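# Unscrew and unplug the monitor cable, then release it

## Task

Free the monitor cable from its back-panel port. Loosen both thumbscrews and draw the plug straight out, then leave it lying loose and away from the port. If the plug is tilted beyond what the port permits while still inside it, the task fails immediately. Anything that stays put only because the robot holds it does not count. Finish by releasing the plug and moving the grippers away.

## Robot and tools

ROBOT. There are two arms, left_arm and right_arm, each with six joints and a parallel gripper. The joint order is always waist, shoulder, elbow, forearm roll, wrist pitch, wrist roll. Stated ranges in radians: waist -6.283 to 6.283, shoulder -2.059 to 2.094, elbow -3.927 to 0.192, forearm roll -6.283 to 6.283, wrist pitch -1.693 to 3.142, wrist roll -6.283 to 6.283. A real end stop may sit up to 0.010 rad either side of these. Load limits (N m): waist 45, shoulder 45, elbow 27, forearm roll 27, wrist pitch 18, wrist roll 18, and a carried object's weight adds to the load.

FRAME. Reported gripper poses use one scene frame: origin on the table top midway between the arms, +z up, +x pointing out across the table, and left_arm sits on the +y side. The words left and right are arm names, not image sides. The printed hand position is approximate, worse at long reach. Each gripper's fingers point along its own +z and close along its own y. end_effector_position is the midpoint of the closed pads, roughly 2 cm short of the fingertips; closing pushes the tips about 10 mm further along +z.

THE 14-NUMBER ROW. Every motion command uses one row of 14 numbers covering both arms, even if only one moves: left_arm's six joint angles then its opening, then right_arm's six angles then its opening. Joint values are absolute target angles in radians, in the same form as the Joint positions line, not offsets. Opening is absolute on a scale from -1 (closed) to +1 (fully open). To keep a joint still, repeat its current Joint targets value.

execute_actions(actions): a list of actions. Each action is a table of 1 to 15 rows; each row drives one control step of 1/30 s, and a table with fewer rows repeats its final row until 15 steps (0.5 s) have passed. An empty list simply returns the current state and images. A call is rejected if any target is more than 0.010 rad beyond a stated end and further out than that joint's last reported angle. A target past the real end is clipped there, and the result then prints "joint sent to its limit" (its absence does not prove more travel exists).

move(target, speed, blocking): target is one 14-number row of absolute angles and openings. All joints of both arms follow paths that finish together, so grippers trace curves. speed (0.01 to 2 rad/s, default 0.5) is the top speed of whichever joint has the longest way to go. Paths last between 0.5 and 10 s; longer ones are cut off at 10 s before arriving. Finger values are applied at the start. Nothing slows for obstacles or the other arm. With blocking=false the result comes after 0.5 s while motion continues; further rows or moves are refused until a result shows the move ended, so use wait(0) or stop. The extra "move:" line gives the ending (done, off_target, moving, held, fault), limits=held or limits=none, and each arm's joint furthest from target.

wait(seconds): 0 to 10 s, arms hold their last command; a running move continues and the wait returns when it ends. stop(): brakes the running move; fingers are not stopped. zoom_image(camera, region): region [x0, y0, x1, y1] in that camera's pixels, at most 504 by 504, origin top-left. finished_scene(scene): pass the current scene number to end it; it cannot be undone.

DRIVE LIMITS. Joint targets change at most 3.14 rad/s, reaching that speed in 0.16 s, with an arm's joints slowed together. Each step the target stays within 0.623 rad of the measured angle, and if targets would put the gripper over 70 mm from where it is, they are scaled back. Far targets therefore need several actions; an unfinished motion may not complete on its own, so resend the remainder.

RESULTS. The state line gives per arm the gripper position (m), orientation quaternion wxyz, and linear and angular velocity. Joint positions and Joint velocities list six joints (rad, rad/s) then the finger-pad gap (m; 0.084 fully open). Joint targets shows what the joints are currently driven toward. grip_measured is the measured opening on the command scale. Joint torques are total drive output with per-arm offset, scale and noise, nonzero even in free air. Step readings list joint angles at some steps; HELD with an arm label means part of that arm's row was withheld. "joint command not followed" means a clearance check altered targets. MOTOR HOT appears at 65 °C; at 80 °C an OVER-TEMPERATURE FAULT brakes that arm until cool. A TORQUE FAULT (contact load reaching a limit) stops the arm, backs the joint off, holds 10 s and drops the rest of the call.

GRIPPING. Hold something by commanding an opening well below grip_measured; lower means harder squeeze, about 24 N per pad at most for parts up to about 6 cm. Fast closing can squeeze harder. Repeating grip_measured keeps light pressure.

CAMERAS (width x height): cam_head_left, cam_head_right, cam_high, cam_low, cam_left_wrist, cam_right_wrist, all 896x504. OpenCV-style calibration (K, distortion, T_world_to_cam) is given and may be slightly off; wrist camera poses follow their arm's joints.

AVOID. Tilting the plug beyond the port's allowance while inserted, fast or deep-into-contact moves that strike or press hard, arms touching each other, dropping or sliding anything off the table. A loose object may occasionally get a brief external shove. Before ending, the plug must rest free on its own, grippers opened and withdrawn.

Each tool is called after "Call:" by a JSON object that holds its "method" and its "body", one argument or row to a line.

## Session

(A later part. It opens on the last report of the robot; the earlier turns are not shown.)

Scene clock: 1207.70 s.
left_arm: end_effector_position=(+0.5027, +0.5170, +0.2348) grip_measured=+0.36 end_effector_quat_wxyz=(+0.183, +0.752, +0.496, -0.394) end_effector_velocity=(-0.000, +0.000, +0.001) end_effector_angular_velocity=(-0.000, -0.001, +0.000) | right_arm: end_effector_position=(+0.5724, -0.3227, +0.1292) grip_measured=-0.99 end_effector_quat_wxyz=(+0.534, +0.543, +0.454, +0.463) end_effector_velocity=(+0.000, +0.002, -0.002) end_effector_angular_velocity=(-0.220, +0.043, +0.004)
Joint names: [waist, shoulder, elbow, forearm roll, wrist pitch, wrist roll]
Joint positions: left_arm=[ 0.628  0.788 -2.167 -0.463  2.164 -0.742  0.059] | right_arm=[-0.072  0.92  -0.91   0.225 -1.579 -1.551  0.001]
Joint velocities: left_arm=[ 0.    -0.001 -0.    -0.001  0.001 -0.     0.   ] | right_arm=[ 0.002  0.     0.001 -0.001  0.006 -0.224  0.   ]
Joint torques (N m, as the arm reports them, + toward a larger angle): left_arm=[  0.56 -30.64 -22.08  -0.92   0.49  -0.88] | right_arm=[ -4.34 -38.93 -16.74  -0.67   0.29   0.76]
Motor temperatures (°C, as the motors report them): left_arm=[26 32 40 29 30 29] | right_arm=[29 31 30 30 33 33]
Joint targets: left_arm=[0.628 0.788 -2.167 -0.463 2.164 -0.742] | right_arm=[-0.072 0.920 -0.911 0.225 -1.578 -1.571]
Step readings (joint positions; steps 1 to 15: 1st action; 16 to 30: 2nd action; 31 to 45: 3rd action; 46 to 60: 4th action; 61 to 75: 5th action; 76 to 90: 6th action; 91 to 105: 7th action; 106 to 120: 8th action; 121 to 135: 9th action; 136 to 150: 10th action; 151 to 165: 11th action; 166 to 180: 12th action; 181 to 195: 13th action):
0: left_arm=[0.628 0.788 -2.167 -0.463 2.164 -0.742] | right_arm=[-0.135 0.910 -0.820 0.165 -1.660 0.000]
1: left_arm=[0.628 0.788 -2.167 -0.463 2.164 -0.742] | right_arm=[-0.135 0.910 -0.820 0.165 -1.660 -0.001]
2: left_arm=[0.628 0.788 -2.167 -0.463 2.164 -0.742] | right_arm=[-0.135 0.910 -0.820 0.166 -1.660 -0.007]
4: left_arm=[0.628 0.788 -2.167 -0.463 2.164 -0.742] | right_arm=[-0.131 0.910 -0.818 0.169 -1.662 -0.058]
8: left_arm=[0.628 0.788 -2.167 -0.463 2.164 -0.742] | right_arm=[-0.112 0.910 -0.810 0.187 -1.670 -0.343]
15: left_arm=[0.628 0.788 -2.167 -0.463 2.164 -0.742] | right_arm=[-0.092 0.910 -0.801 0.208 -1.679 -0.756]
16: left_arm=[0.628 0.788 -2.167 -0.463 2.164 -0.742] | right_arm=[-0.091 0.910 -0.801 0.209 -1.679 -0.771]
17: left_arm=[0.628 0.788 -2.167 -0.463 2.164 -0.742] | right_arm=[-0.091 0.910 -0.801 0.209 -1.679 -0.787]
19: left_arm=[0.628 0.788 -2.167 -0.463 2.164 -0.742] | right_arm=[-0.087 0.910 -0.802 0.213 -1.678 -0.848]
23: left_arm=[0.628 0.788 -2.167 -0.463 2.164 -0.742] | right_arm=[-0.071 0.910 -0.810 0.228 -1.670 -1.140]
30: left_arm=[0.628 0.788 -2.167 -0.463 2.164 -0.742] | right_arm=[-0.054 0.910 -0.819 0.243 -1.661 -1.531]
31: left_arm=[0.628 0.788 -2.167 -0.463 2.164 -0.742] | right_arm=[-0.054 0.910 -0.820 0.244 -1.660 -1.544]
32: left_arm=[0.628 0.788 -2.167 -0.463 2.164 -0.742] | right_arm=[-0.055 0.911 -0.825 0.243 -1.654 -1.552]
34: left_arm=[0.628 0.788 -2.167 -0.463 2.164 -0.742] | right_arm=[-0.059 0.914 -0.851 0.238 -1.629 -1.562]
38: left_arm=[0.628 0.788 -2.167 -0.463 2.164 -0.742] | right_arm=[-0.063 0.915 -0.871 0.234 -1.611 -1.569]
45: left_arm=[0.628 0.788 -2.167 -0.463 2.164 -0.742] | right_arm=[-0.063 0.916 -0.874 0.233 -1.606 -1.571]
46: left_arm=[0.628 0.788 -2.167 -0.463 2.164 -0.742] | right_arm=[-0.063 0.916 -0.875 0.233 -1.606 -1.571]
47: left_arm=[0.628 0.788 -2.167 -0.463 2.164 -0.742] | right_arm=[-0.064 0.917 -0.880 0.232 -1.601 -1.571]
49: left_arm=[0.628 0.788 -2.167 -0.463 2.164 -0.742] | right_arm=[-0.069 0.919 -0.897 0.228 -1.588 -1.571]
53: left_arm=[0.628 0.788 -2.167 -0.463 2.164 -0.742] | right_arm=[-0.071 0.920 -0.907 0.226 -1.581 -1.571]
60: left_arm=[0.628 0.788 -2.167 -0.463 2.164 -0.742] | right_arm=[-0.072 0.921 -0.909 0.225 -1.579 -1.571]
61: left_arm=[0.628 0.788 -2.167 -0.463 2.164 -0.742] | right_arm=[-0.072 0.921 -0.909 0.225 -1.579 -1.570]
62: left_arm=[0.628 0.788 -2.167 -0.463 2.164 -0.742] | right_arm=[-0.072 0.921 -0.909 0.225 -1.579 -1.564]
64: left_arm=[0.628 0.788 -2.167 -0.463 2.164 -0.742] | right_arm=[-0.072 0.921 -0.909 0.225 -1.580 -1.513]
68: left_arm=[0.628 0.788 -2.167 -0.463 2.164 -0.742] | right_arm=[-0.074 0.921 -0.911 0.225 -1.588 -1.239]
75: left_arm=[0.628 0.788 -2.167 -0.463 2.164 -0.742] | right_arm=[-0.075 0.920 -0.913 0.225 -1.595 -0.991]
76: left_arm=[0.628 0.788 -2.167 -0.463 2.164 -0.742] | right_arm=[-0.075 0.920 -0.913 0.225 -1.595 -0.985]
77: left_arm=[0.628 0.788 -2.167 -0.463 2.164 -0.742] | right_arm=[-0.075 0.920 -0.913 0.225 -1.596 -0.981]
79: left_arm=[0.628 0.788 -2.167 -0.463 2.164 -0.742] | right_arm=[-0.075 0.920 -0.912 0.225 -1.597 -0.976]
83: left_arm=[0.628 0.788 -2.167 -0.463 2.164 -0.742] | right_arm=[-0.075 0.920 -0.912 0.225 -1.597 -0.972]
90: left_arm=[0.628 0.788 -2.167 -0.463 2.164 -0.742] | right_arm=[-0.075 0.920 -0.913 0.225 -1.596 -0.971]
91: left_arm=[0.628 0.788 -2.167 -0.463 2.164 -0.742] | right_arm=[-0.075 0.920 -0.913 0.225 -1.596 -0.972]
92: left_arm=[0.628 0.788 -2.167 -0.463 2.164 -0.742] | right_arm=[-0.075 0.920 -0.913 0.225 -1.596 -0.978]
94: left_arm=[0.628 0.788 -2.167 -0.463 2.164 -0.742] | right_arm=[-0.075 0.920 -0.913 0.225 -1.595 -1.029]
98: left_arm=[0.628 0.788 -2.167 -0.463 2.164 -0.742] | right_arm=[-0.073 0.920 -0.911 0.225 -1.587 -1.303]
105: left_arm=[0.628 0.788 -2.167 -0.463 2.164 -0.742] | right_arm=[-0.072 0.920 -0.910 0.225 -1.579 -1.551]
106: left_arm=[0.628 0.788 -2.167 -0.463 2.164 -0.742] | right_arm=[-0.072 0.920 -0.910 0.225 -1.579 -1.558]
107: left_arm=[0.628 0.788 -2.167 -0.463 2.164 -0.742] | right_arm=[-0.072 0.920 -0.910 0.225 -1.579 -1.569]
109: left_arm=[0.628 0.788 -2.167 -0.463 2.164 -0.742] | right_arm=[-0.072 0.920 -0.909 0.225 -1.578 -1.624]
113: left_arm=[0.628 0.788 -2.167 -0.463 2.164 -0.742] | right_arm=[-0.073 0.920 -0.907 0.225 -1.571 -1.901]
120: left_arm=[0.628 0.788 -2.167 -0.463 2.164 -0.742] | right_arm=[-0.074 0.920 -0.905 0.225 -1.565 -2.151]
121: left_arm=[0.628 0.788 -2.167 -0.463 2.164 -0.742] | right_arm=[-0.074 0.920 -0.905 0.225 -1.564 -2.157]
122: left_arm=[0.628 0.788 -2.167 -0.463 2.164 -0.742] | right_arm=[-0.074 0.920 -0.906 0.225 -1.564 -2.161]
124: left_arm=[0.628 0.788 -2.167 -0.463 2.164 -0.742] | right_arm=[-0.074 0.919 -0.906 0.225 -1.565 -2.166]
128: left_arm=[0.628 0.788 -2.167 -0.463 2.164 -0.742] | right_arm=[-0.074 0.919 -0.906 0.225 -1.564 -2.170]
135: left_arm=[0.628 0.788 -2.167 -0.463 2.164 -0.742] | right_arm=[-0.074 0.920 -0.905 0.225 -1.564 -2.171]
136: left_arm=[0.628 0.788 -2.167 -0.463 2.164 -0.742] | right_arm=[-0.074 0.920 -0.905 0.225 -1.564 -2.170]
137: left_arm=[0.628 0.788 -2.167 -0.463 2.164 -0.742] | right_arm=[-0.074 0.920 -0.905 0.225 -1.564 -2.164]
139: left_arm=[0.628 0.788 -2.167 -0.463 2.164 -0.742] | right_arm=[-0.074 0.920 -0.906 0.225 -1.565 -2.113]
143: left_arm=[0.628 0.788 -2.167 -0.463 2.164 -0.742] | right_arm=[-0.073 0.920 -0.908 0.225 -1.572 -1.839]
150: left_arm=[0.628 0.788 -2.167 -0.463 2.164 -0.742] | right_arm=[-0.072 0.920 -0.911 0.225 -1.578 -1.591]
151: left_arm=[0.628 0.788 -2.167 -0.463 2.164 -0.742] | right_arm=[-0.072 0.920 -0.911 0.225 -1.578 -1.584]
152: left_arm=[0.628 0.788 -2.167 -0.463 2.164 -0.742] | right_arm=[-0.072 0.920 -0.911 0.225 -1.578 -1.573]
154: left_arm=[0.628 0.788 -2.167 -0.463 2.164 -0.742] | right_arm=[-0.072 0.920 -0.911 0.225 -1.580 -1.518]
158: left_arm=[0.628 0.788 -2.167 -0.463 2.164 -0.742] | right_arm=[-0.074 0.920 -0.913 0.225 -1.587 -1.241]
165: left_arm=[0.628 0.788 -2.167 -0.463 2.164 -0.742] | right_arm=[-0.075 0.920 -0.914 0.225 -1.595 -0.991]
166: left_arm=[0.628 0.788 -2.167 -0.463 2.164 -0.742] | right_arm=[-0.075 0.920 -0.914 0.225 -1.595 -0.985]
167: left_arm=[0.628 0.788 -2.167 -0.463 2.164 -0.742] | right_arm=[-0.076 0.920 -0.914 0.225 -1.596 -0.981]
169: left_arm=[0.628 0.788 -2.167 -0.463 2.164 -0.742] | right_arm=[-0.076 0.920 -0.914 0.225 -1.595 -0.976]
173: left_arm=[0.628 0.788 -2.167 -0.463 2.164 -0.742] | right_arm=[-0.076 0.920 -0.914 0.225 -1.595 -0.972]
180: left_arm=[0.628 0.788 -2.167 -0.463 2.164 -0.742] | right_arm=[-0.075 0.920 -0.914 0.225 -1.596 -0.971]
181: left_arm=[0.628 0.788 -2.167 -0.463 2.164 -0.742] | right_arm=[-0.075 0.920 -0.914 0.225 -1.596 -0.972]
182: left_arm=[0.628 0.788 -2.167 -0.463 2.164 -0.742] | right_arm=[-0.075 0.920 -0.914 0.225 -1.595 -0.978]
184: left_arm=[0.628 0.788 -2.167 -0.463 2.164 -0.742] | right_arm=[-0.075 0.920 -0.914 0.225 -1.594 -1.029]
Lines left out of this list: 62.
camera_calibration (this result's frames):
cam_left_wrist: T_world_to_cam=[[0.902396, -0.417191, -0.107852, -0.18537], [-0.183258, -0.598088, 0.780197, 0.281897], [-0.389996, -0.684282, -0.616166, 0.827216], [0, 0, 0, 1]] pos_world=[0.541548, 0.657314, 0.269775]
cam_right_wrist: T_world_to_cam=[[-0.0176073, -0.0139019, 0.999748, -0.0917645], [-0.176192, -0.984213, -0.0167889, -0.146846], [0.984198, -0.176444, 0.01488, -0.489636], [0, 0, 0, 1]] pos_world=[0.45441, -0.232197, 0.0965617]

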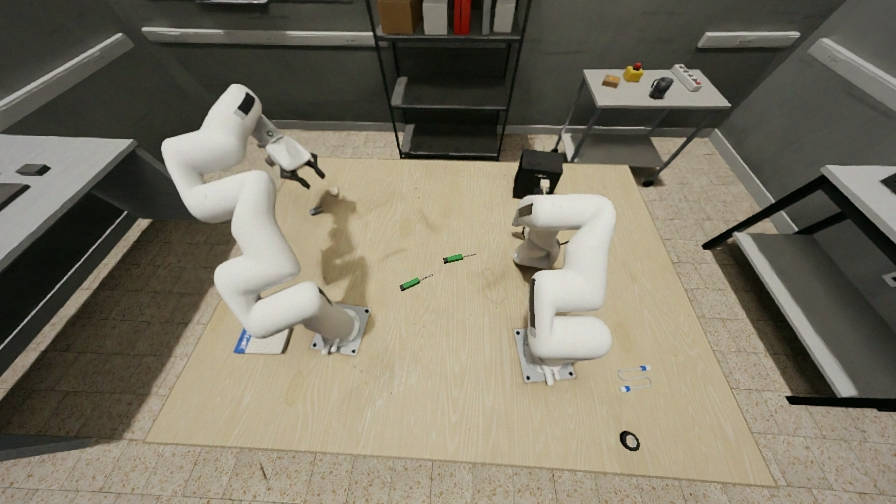

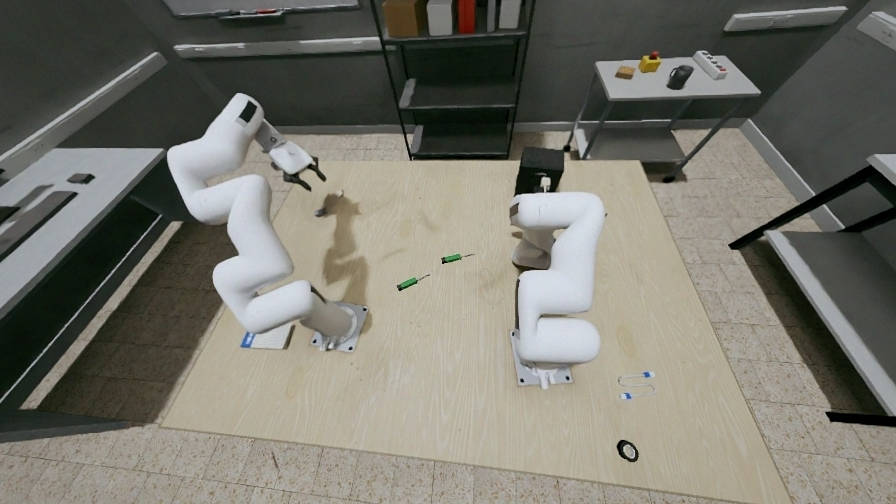

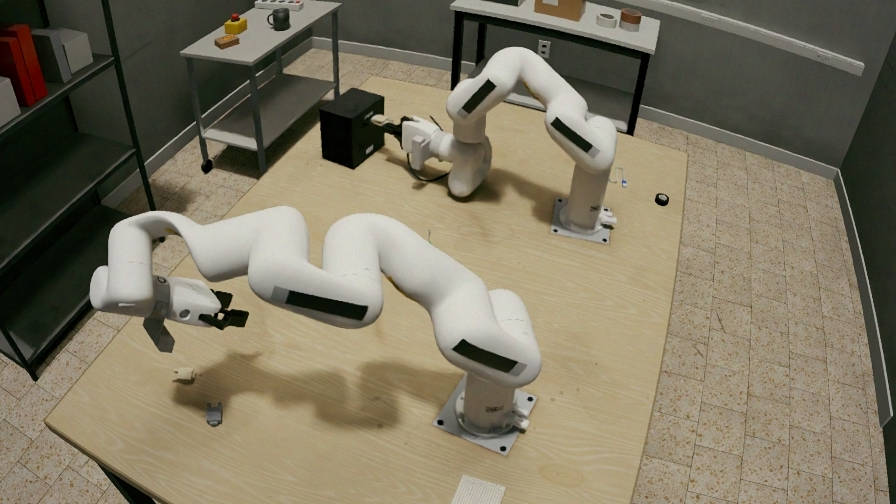

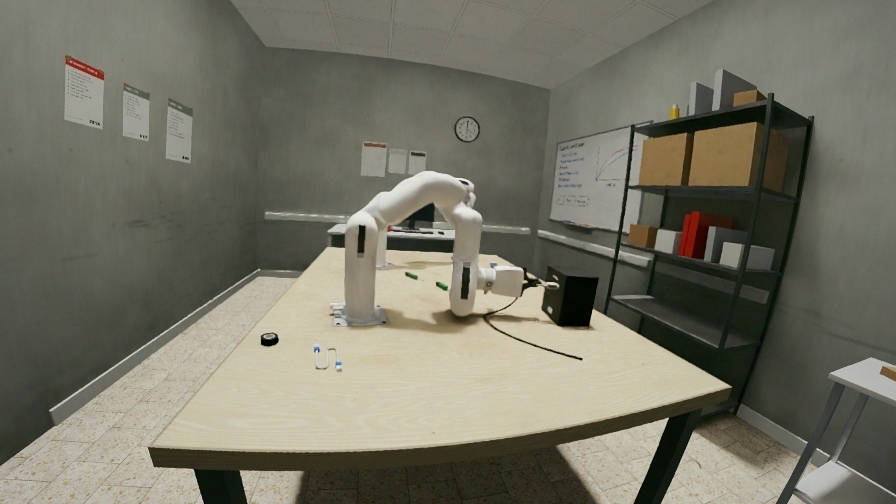

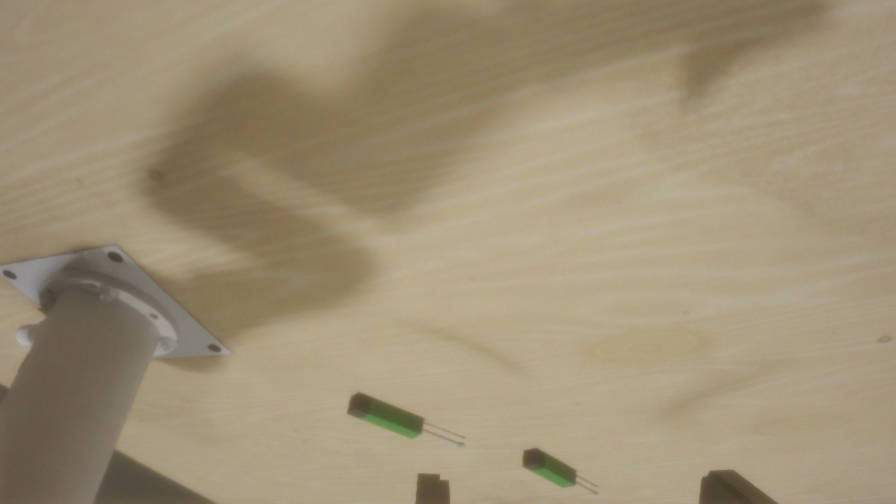

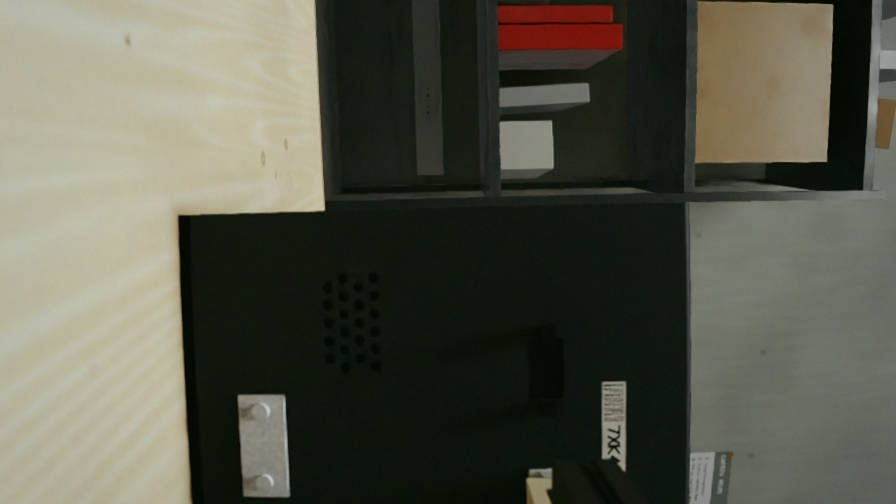

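Call:
{"method": "execute_actions", "body": {
  "actions": [
    [[0.628,0.788,-2.167,-0.463,2.164,-0.742,0.37,-0.071,0.92,-0.9035,0.225,-1.5815,-1.571,-0.5]],
    [[0.628,0.788,-2.167,-0.463,2.164,-0.742,0.37,-0.0747,0.92,-0.9365,0.225,-1.541,-1.571,-0.5]],
    [[0.628,0.788,-2.167,-0.463,2.164,-0.742,0.37,-0.0747,0.92,-0.9365,0.225,-1.541,-1.571,-0.72]],
    [[0.628,0.788,-2.167,-0.463,2.164,-0.742,0.37,-0.0781,0.92,-0.9396,0.225,-1.5585,-0.971,-0.72]],
    [[0.628,0.788,-2.167,-0.463,2.164,-0.742,0.37,-0.0781,0.92,-0.9396,0.225,-1.5585,-0.971,-1]],
    [[0.628,0.788,-2.167,-0.463,2.164,-0.742,0.37,-0.0747,0.92,-0.9365,0.225,-1.541,-1.571,-1]],
    [[0.628,0.788,-2.167,-0.463,2.164,-0.742,0.37,-0.077,0.92,-0.9304,0.225,-1.5271,-2.171,-1]],
    [[0.628,0.788,-2.167,-0.463,2.164,-0.742,0.37,-0.077,0.92,-0.9304,0.225,-1.5271,-2.171,-0.72]],
    [[0.628,0.788,-2.167,-0.463,2.164,-0.742,0.37,-0.0747,0.92,-0.9365,0.225,-1.541,-1.571,-0.72]],
    [[0.628,0.788,-2.167,-0.463,2.164,-0.742,0.37,-0.0781,0.92,-0.9396,0.225,-1.5585,-0.971,-0.72]],
    [[0.628,0.788,-2.167,-0.463,2.164,-0.742,0.37,-0.0781,0.92,-0.9396,0.225,-1.5585,-0.971,-1]],
    [[0.628,0.788,-2.167,-0.463,2.164,-0.742,0.37,-0.0747,0.92,-0.9365,0.225,-1.541,-1.571,-1]]
  ]
}}

Scene clock: 1242.43 s.
left_arm: end_effector_position=(+0.5027, +0.5170, +0.2348) grip_measured=+0.36 end_effector_quat_wxyz=(+0.183, +0.752, +0.496, -0.394) end_effector_velocity=(+0.000, -0.000, +0.000) end_effector_angular_velocity=(+0.000, -0.001, -0.000) | right_arm: end_effector_position=(+0.5821, -0.3243, +0.1285) grip_measured=-0.84 end_effector_quat_wxyz=(+0.530, +0.548, +0.454, +0.461) end_effector_velocity=(+0.000, +0.001, -0.003) end_effector_angular_velocity=(-0.219, +0.045, +0.005)
Joint names: [waist, shoulder, elbow, forearm roll, wrist pitch, wrist roll]
Joint positions: left_arm=[ 0.628  0.788 -2.167 -0.463  2.164 -0.742  0.059] | right_arm=[-0.075  0.92  -0.936  0.225 -1.542 -1.551  0.007]
Joint velocities: left_arm=[-0.    -0.    -0.001  0.    -0.     0.     0.   ] | right_arm=[ 0.002  0.001  0.001 -0.001  0.007 -0.224  0.   ]
Joint torques (N m, as the arm reports them, + toward a larger angle): left_arm=[  0.66 -30.36 -21.7   -1.08   0.34  -0.59] | right_arm=[ -1.65 -33.09  -8.09  -0.54  -0.6    0.76]
Motor temperatures (°C, as the motors report them): left_arm=[26 32 40 29 30 29] | right_arm=[29 31 31 30 33 33]
Joint targets: left_arm=[0.628 0.788 -2.167 -0.463 2.164 -0.742] | right_arm=[-0.075 0.920 -0.936 0.225 -1.541 -1.571]
Step readings (joint positions; steps 1 to 15: 1st action; 16 to 30: 2nd action; 31 to 45: 3rd action; 46 to 60: 4th action; 61 to 75: 5th action; 76 to 90: 6th action; 91 to 105: 7th action; 106 to 120: 8th action; 121 to 135: 9th action; 136 to 150: 10th action; 151 to 165: 11th action; 166 to 180: 12th action):
0: left_arm=[0.628 0.788 -2.167 -0.463 2.164 -0.742] | right_arm=[-0.072 0.920 -0.911 0.225 -1.578 -1.571]
1: left_arm=[0.628 0.788 -2.167 -0.463 2.164 -0.742] | right_arm=[-0.072 0.920 -0.910 0.225 -1.579 -1.571]
2: left_arm=[0.628 0.788 -2.167 -0.463 2.164 -0.742] | right_arm=[-0.072 0.920 -0.910 0.225 -1.578 -1.571]
4: left_arm=[0.628 0.788 -2.167 -0.463 2.164 -0.742] | right_arm=[-0.072 0.918 -0.911 0.225 -1.579 -1.571]
8: left_arm=[0.628 0.788 -2.167 -0.463 2.164 -0.742] | right_arm=[-0.072 0.918 -0.909 0.225 -1.580 -1.571]
15: left_arm=[0.628 0.788 -2.167 -0.463 2.164 -0.742] | right_arm=[-0.071 0.919 -0.907 0.225 -1.579 -1.571]
16: left_arm=[0.628 0.788 -2.167 -0.463 2.164 -0.742] | right_arm=[-0.071 0.919 -0.907 0.225 -1.579 -1.571]
17: left_arm=[0.628 0.788 -2.167 -0.463 2.164 -0.742] | right_arm=[-0.072 0.920 -0.910 0.225 -1.573 -1.571]
19: left_arm=[0.628 0.788 -2.167 -0.463 2.164 -0.742] | right_arm=[-0.073 0.920 -0.925 0.225 -1.555 -1.571]
23: left_arm=[0.628 0.788 -2.167 -0.463 2.164 -0.742] | right_arm=[-0.075 0.920 -0.935 0.225 -1.544 -1.571]
30: left_arm=[0.628 0.788 -2.167 -0.463 2.164 -0.742] | right_arm=[-0.075 0.920 -0.936 0.225 -1.541 -1.571]
31: left_arm=[0.628 0.788 -2.167 -0.463 2.164 -0.742] | right_arm=[-0.075 0.920 -0.936 0.225 -1.541 -1.571]
32: left_arm=[0.628 0.788 -2.167 -0.463 2.164 -0.742] | right_arm=[-0.075 0.920 -0.936 0.225 -1.541 -1.571]
34: left_arm=[0.628 0.788 -2.167 -0.463 2.164 -0.742] | right_arm=[-0.075 0.920 -0.936 0.225 -1.541 -1.571]
38: left_arm=[0.628 0.788 -2.167 -0.463 2.164 -0.742] | right_arm=[-0.075 0.920 -0.936 0.225 -1.541 -1.571]
45: left_arm=[0.628 0.788 -2.167 -0.463 2.164 -0.742] | right_arm=[-0.075 0.920 -0.936 0.225 -1.541 -1.571]
46: left_arm=[0.628 0.788 -2.167 -0.463 2.164 -0.742] | right_arm=[-0.075 0.920 -0.936 0.225 -1.541 -1.570]
47: left_arm=[0.628 0.788 -2.167 -0.463 2.164 -0.742] | right_arm=[-0.075 0.920 -0.936 0.225 -1.541 -1.564]
49: left_arm=[0.628 0.788 -2.167 -0.463 2.164 -0.742] | right_arm=[-0.075 0.920 -0.937 0.225 -1.543 -1.513]
53: left_arm=[0.628 0.788 -2.167 -0.463 2.164 -0.742] | right_arm=[-0.077 0.920 -0.938 0.225 -1.551 -1.239]
60: left_arm=[0.628 0.788 -2.167 -0.463 2.164 -0.742] | right_arm=[-0.078 0.920 -0.940 0.225 -1.558 -0.991]
61: left_arm=[0.628 0.788 -2.167 -0.463 2.164 -0.742] | right_arm=[-0.078 0.920 -0.940 0.225 -1.558 -0.985]
62: left_arm=[0.628 0.788 -2.167 -0.463 2.164 -0.742] | right_arm=[-0.078 0.920 -0.940 0.225 -1.558 -0.981]
64: left_arm=[0.628 0.788 -2.167 -0.463 2.164 -0.742] | right_arm=[-0.078 0.920 -0.940 0.225 -1.558 -0.976]
68: left_arm=[0.628 0.788 -2.167 -0.463 2.164 -0.742] | right_arm=[-0.078 0.920 -0.940 0.225 -1.558 -0.972]
75: left_arm=[0.628 0.788 -2.167 -0.463 2.164 -0.742] | right_arm=[-0.078 0.920 -0.940 0.225 -1.558 -0.971]
76: left_arm=[0.628 0.788 -2.167 -0.463 2.164 -0.742] | right_arm=[-0.078 0.920 -0.940 0.225 -1.558 -0.972]
77: left_arm=[0.628 0.788 -2.167 -0.463 2.164 -0.742] | right_arm=[-0.078 0.920 -0.940 0.225 -1.558 -0.978]
79: left_arm=[0.628 0.788 -2.167 -0.463 2.164 -0.742] | right_arm=[-0.078 0.920 -0.939 0.225 -1.557 -1.029]
83: left_arm=[0.628 0.788 -2.167 -0.463 2.164 -0.742] | right_arm=[-0.076 0.920 -0.938 0.225 -1.549 -1.303]
90: left_arm=[0.628 0.788 -2.167 -0.463 2.164 -0.742] | right_arm=[-0.075 0.920 -0.936 0.225 -1.542 -1.551]
91: left_arm=[0.628 0.788 -2.167 -0.463 2.164 -0.742] | right_arm=[-0.075 0.920 -0.936 0.225 -1.542 -1.558]
92: left_arm=[0.628 0.788 -2.167 -0.463 2.164 -0.742] | right_arm=[-0.075 0.920 -0.936 0.225 -1.542 -1.569]
94: left_arm=[0.628 0.788 -2.167 -0.463 2.164 -0.742] | right_arm=[-0.075 0.920 -0.936 0.225 -1.540 -1.624]
98: left_arm=[0.628 0.788 -2.167 -0.463 2.164 -0.742] | right_arm=[-0.076 0.920 -0.933 0.225 -1.534 -1.901]
105: left_arm=[0.628 0.788 -2.167 -0.463 2.164 -0.742] | right_arm=[-0.077 0.920 -0.931 0.225 -1.528 -2.151]
106: left_arm=[0.628 0.788 -2.167 -0.463 2.164 -0.742] | right_arm=[-0.077 0.920 -0.931 0.225 -1.527 -2.157]
107: left_arm=[0.628 0.788 -2.167 -0.463 2.164 -0.742] | right_arm=[-0.077 0.920 -0.931 0.225 -1.526 -2.161]
109: left_arm=[0.628 0.788 -2.167 -0.463 2.164 -0.742] | right_arm=[-0.077 0.920 -0.930 0.225 -1.526 -2.166]
113: left_arm=[0.628 0.788 -2.167 -0.463 2.164 -0.742] | right_arm=[-0.077 0.920 -0.930 0.225 -1.526 -2.170]
120: left_arm=[0.628 0.788 -2.167 -0.463 2.164 -0.742] | right_arm=[-0.077 0.920 -0.930 0.225 -1.527 -2.171]
121: left_arm=[0.628 0.788 -2.167 -0.463 2.164 -0.742] | right_arm=[-0.077 0.920 -0.930 0.225 -1.527 -2.170]
122: left_arm=[0.628 0.788 -2.167 -0.463 2.164 -0.742] | right_arm=[-0.077 0.920 -0.930 0.225 -1.527 -2.164]
124: left_arm=[0.628 0.788 -2.167 -0.463 2.164 -0.742] | right_arm=[-0.077 0.920 -0.931 0.225 -1.528 -2.113]
128: left_arm=[0.628 0.788 -2.167 -0.463 2.164 -0.742] | right_arm=[-0.076 0.920 -0.934 0.225 -1.535 -1.839]
135: left_arm=[0.628 0.788 -2.167 -0.463 2.164 -0.742] | right_arm=[-0.075 0.920 -0.936 0.225 -1.541 -1.591]
136: left_arm=[0.628 0.788 -2.167 -0.463 2.164 -0.742] | right_arm=[-0.075 0.920 -0.936 0.225 -1.541 -1.584]
137: left_arm=[0.628 0.788 -2.167 -0.463 2.164 -0.742] | right_arm=[-0.075 0.920 -0.936 0.225 -1.541 -1.573]
139: left_arm=[0.628 0.788 -2.167 -0.463 2.164 -0.742] | right_arm=[-0.075 0.920 -0.937 0.225 -1.543 -1.518]
143: left_arm=[0.628 0.788 -2.167 -0.463 2.164 -0.742] | right_arm=[-0.076 0.920 -0.938 0.225 -1.551 -1.241]
150: left_arm=[0.628 0.788 -2.167 -0.463 2.164 -0.742] | right_arm=[-0.078 0.920 -0.940 0.225 -1.558 -0.991]
151: left_arm=[0.628 0.788 -2.167 -0.463 2.164 -0.742] | right_arm=[-0.078 0.920 -0.940 0.225 -1.558 -0.985]
152: left_arm=[0.628 0.788 -2.167 -0.463 2.164 -0.742] | right_arm=[-0.078 0.920 -0.940 0.225 -1.558 -0.981]
154: left_arm=[0.628 0.788 -2.167 -0.463 2.164 -0.742] | right_arm=[-0.078 0.920 -0.940 0.225 -1.558 -0.976]
158: left_arm=[0.628 0.788 -2.167 -0.463 2.164 -0.742] | right_arm=[-0.078 0.920 -0.940 0.225 -1.558 -0.972]
165: left_arm=[0.628 0.788 -2.167 -0.463 2.164 -0.742] | right_arm=[-0.078 0.920 -0.940 0.225 -1.558 -0.971]
166: left_arm=[0.628 0.788 -2.167 -0.463 2.164 -0.742] | right_arm=[-0.078 0.920 -0.940 0.225 -1.558 -0.972]
167: left_arm=[0.628 0.788 -2.167 -0.463 2.164 -0.742] | right_arm=[-0.078 0.920 -0.940 0.225 -1.558 -0.978]
169: left_arm=[0.628 0.788 -2.167 -0.463 2.164 -0.742] | right_arm=[-0.078 0.920 -0.939 0.225 -1.557 -1.029]
173: left_arm=[0.628 0.788 -2.167 -0.463 2.164 -0.742] | right_arm=[-0.076 0.920 -0.938 0.225 -1.549 -1.303]
180: Joint positions above
camera_calibration (this result's frames):
cam_left_wrist: T_world_to_cam=[[0.902396, -0.417192, -0.107852, -0.18537], [-0.183258, -0.598088, 0.780197, 0.281897], [-0.389996, -0.684282, -0.616166, 0.827216], [0, 0, 0, 1]] pos_world=[0.541548, 0.657314, 0.269775]
cam_right_wrist: T_world_to_cam=[[-0.00754835, -0.0214427, 0.999742, -0.0992214], [-0.17906, -0.983582, -0.0224481, -0.144126], [0.983809, -0.179183, 0.00358489, -0.498582], [0, 0, 0, 1]] pos_world=[0.463954, -0.233225, 0.0977478]

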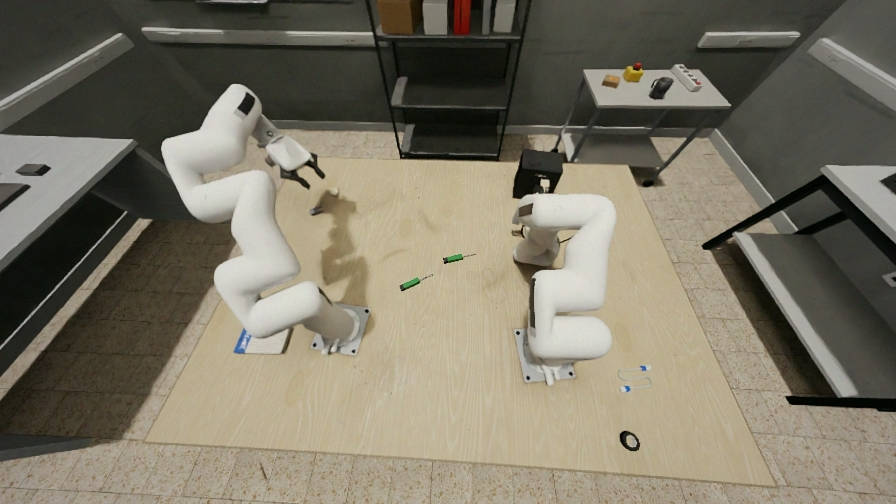

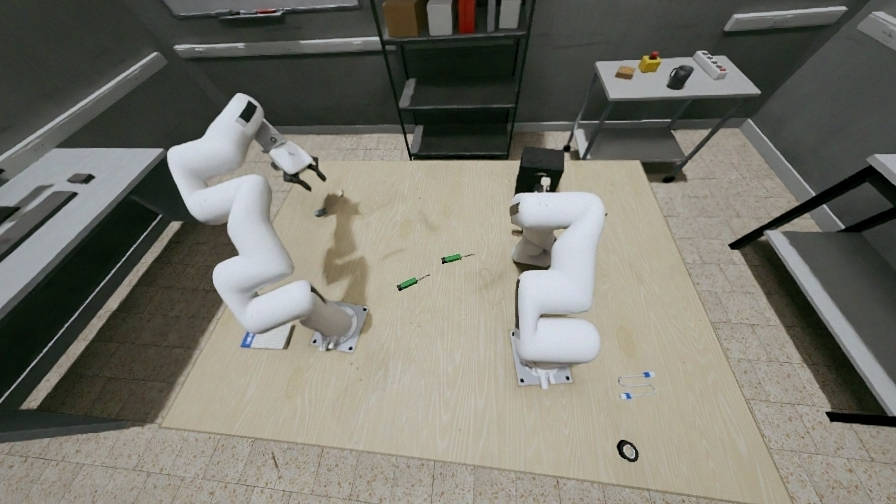

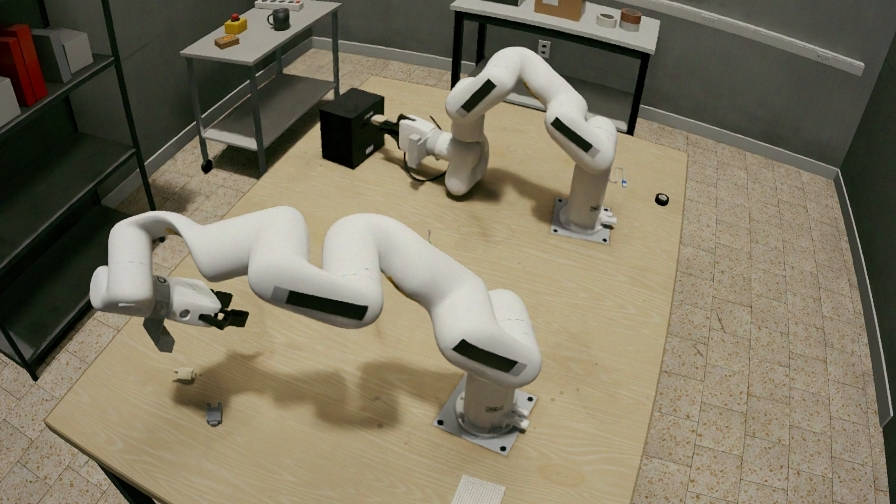

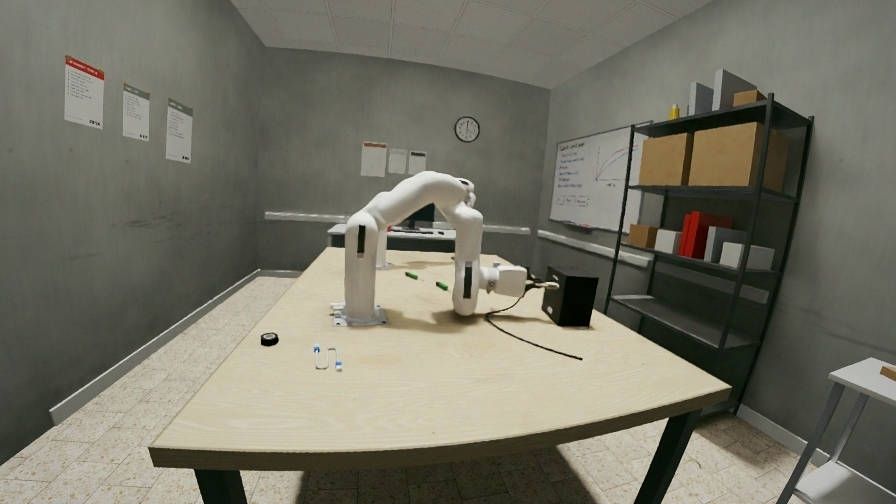

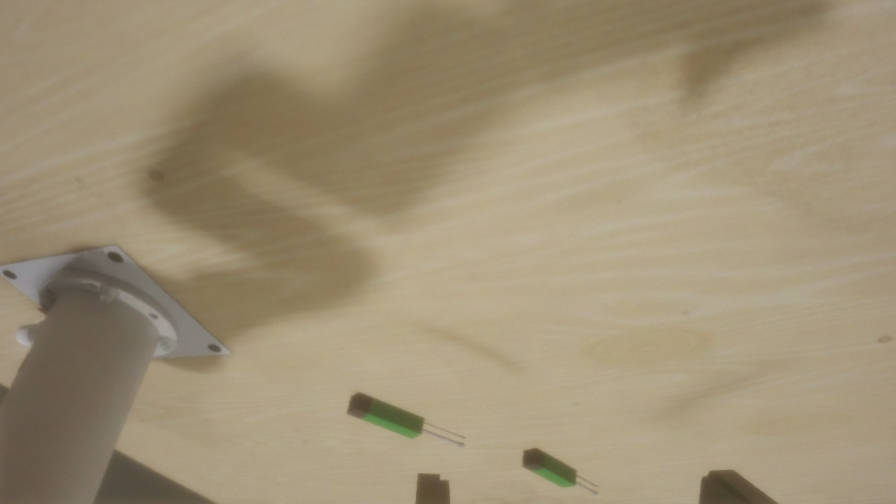

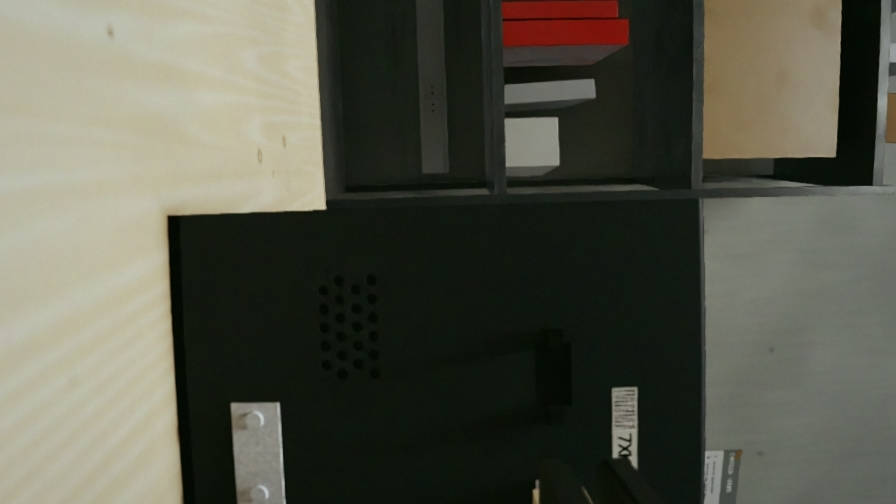

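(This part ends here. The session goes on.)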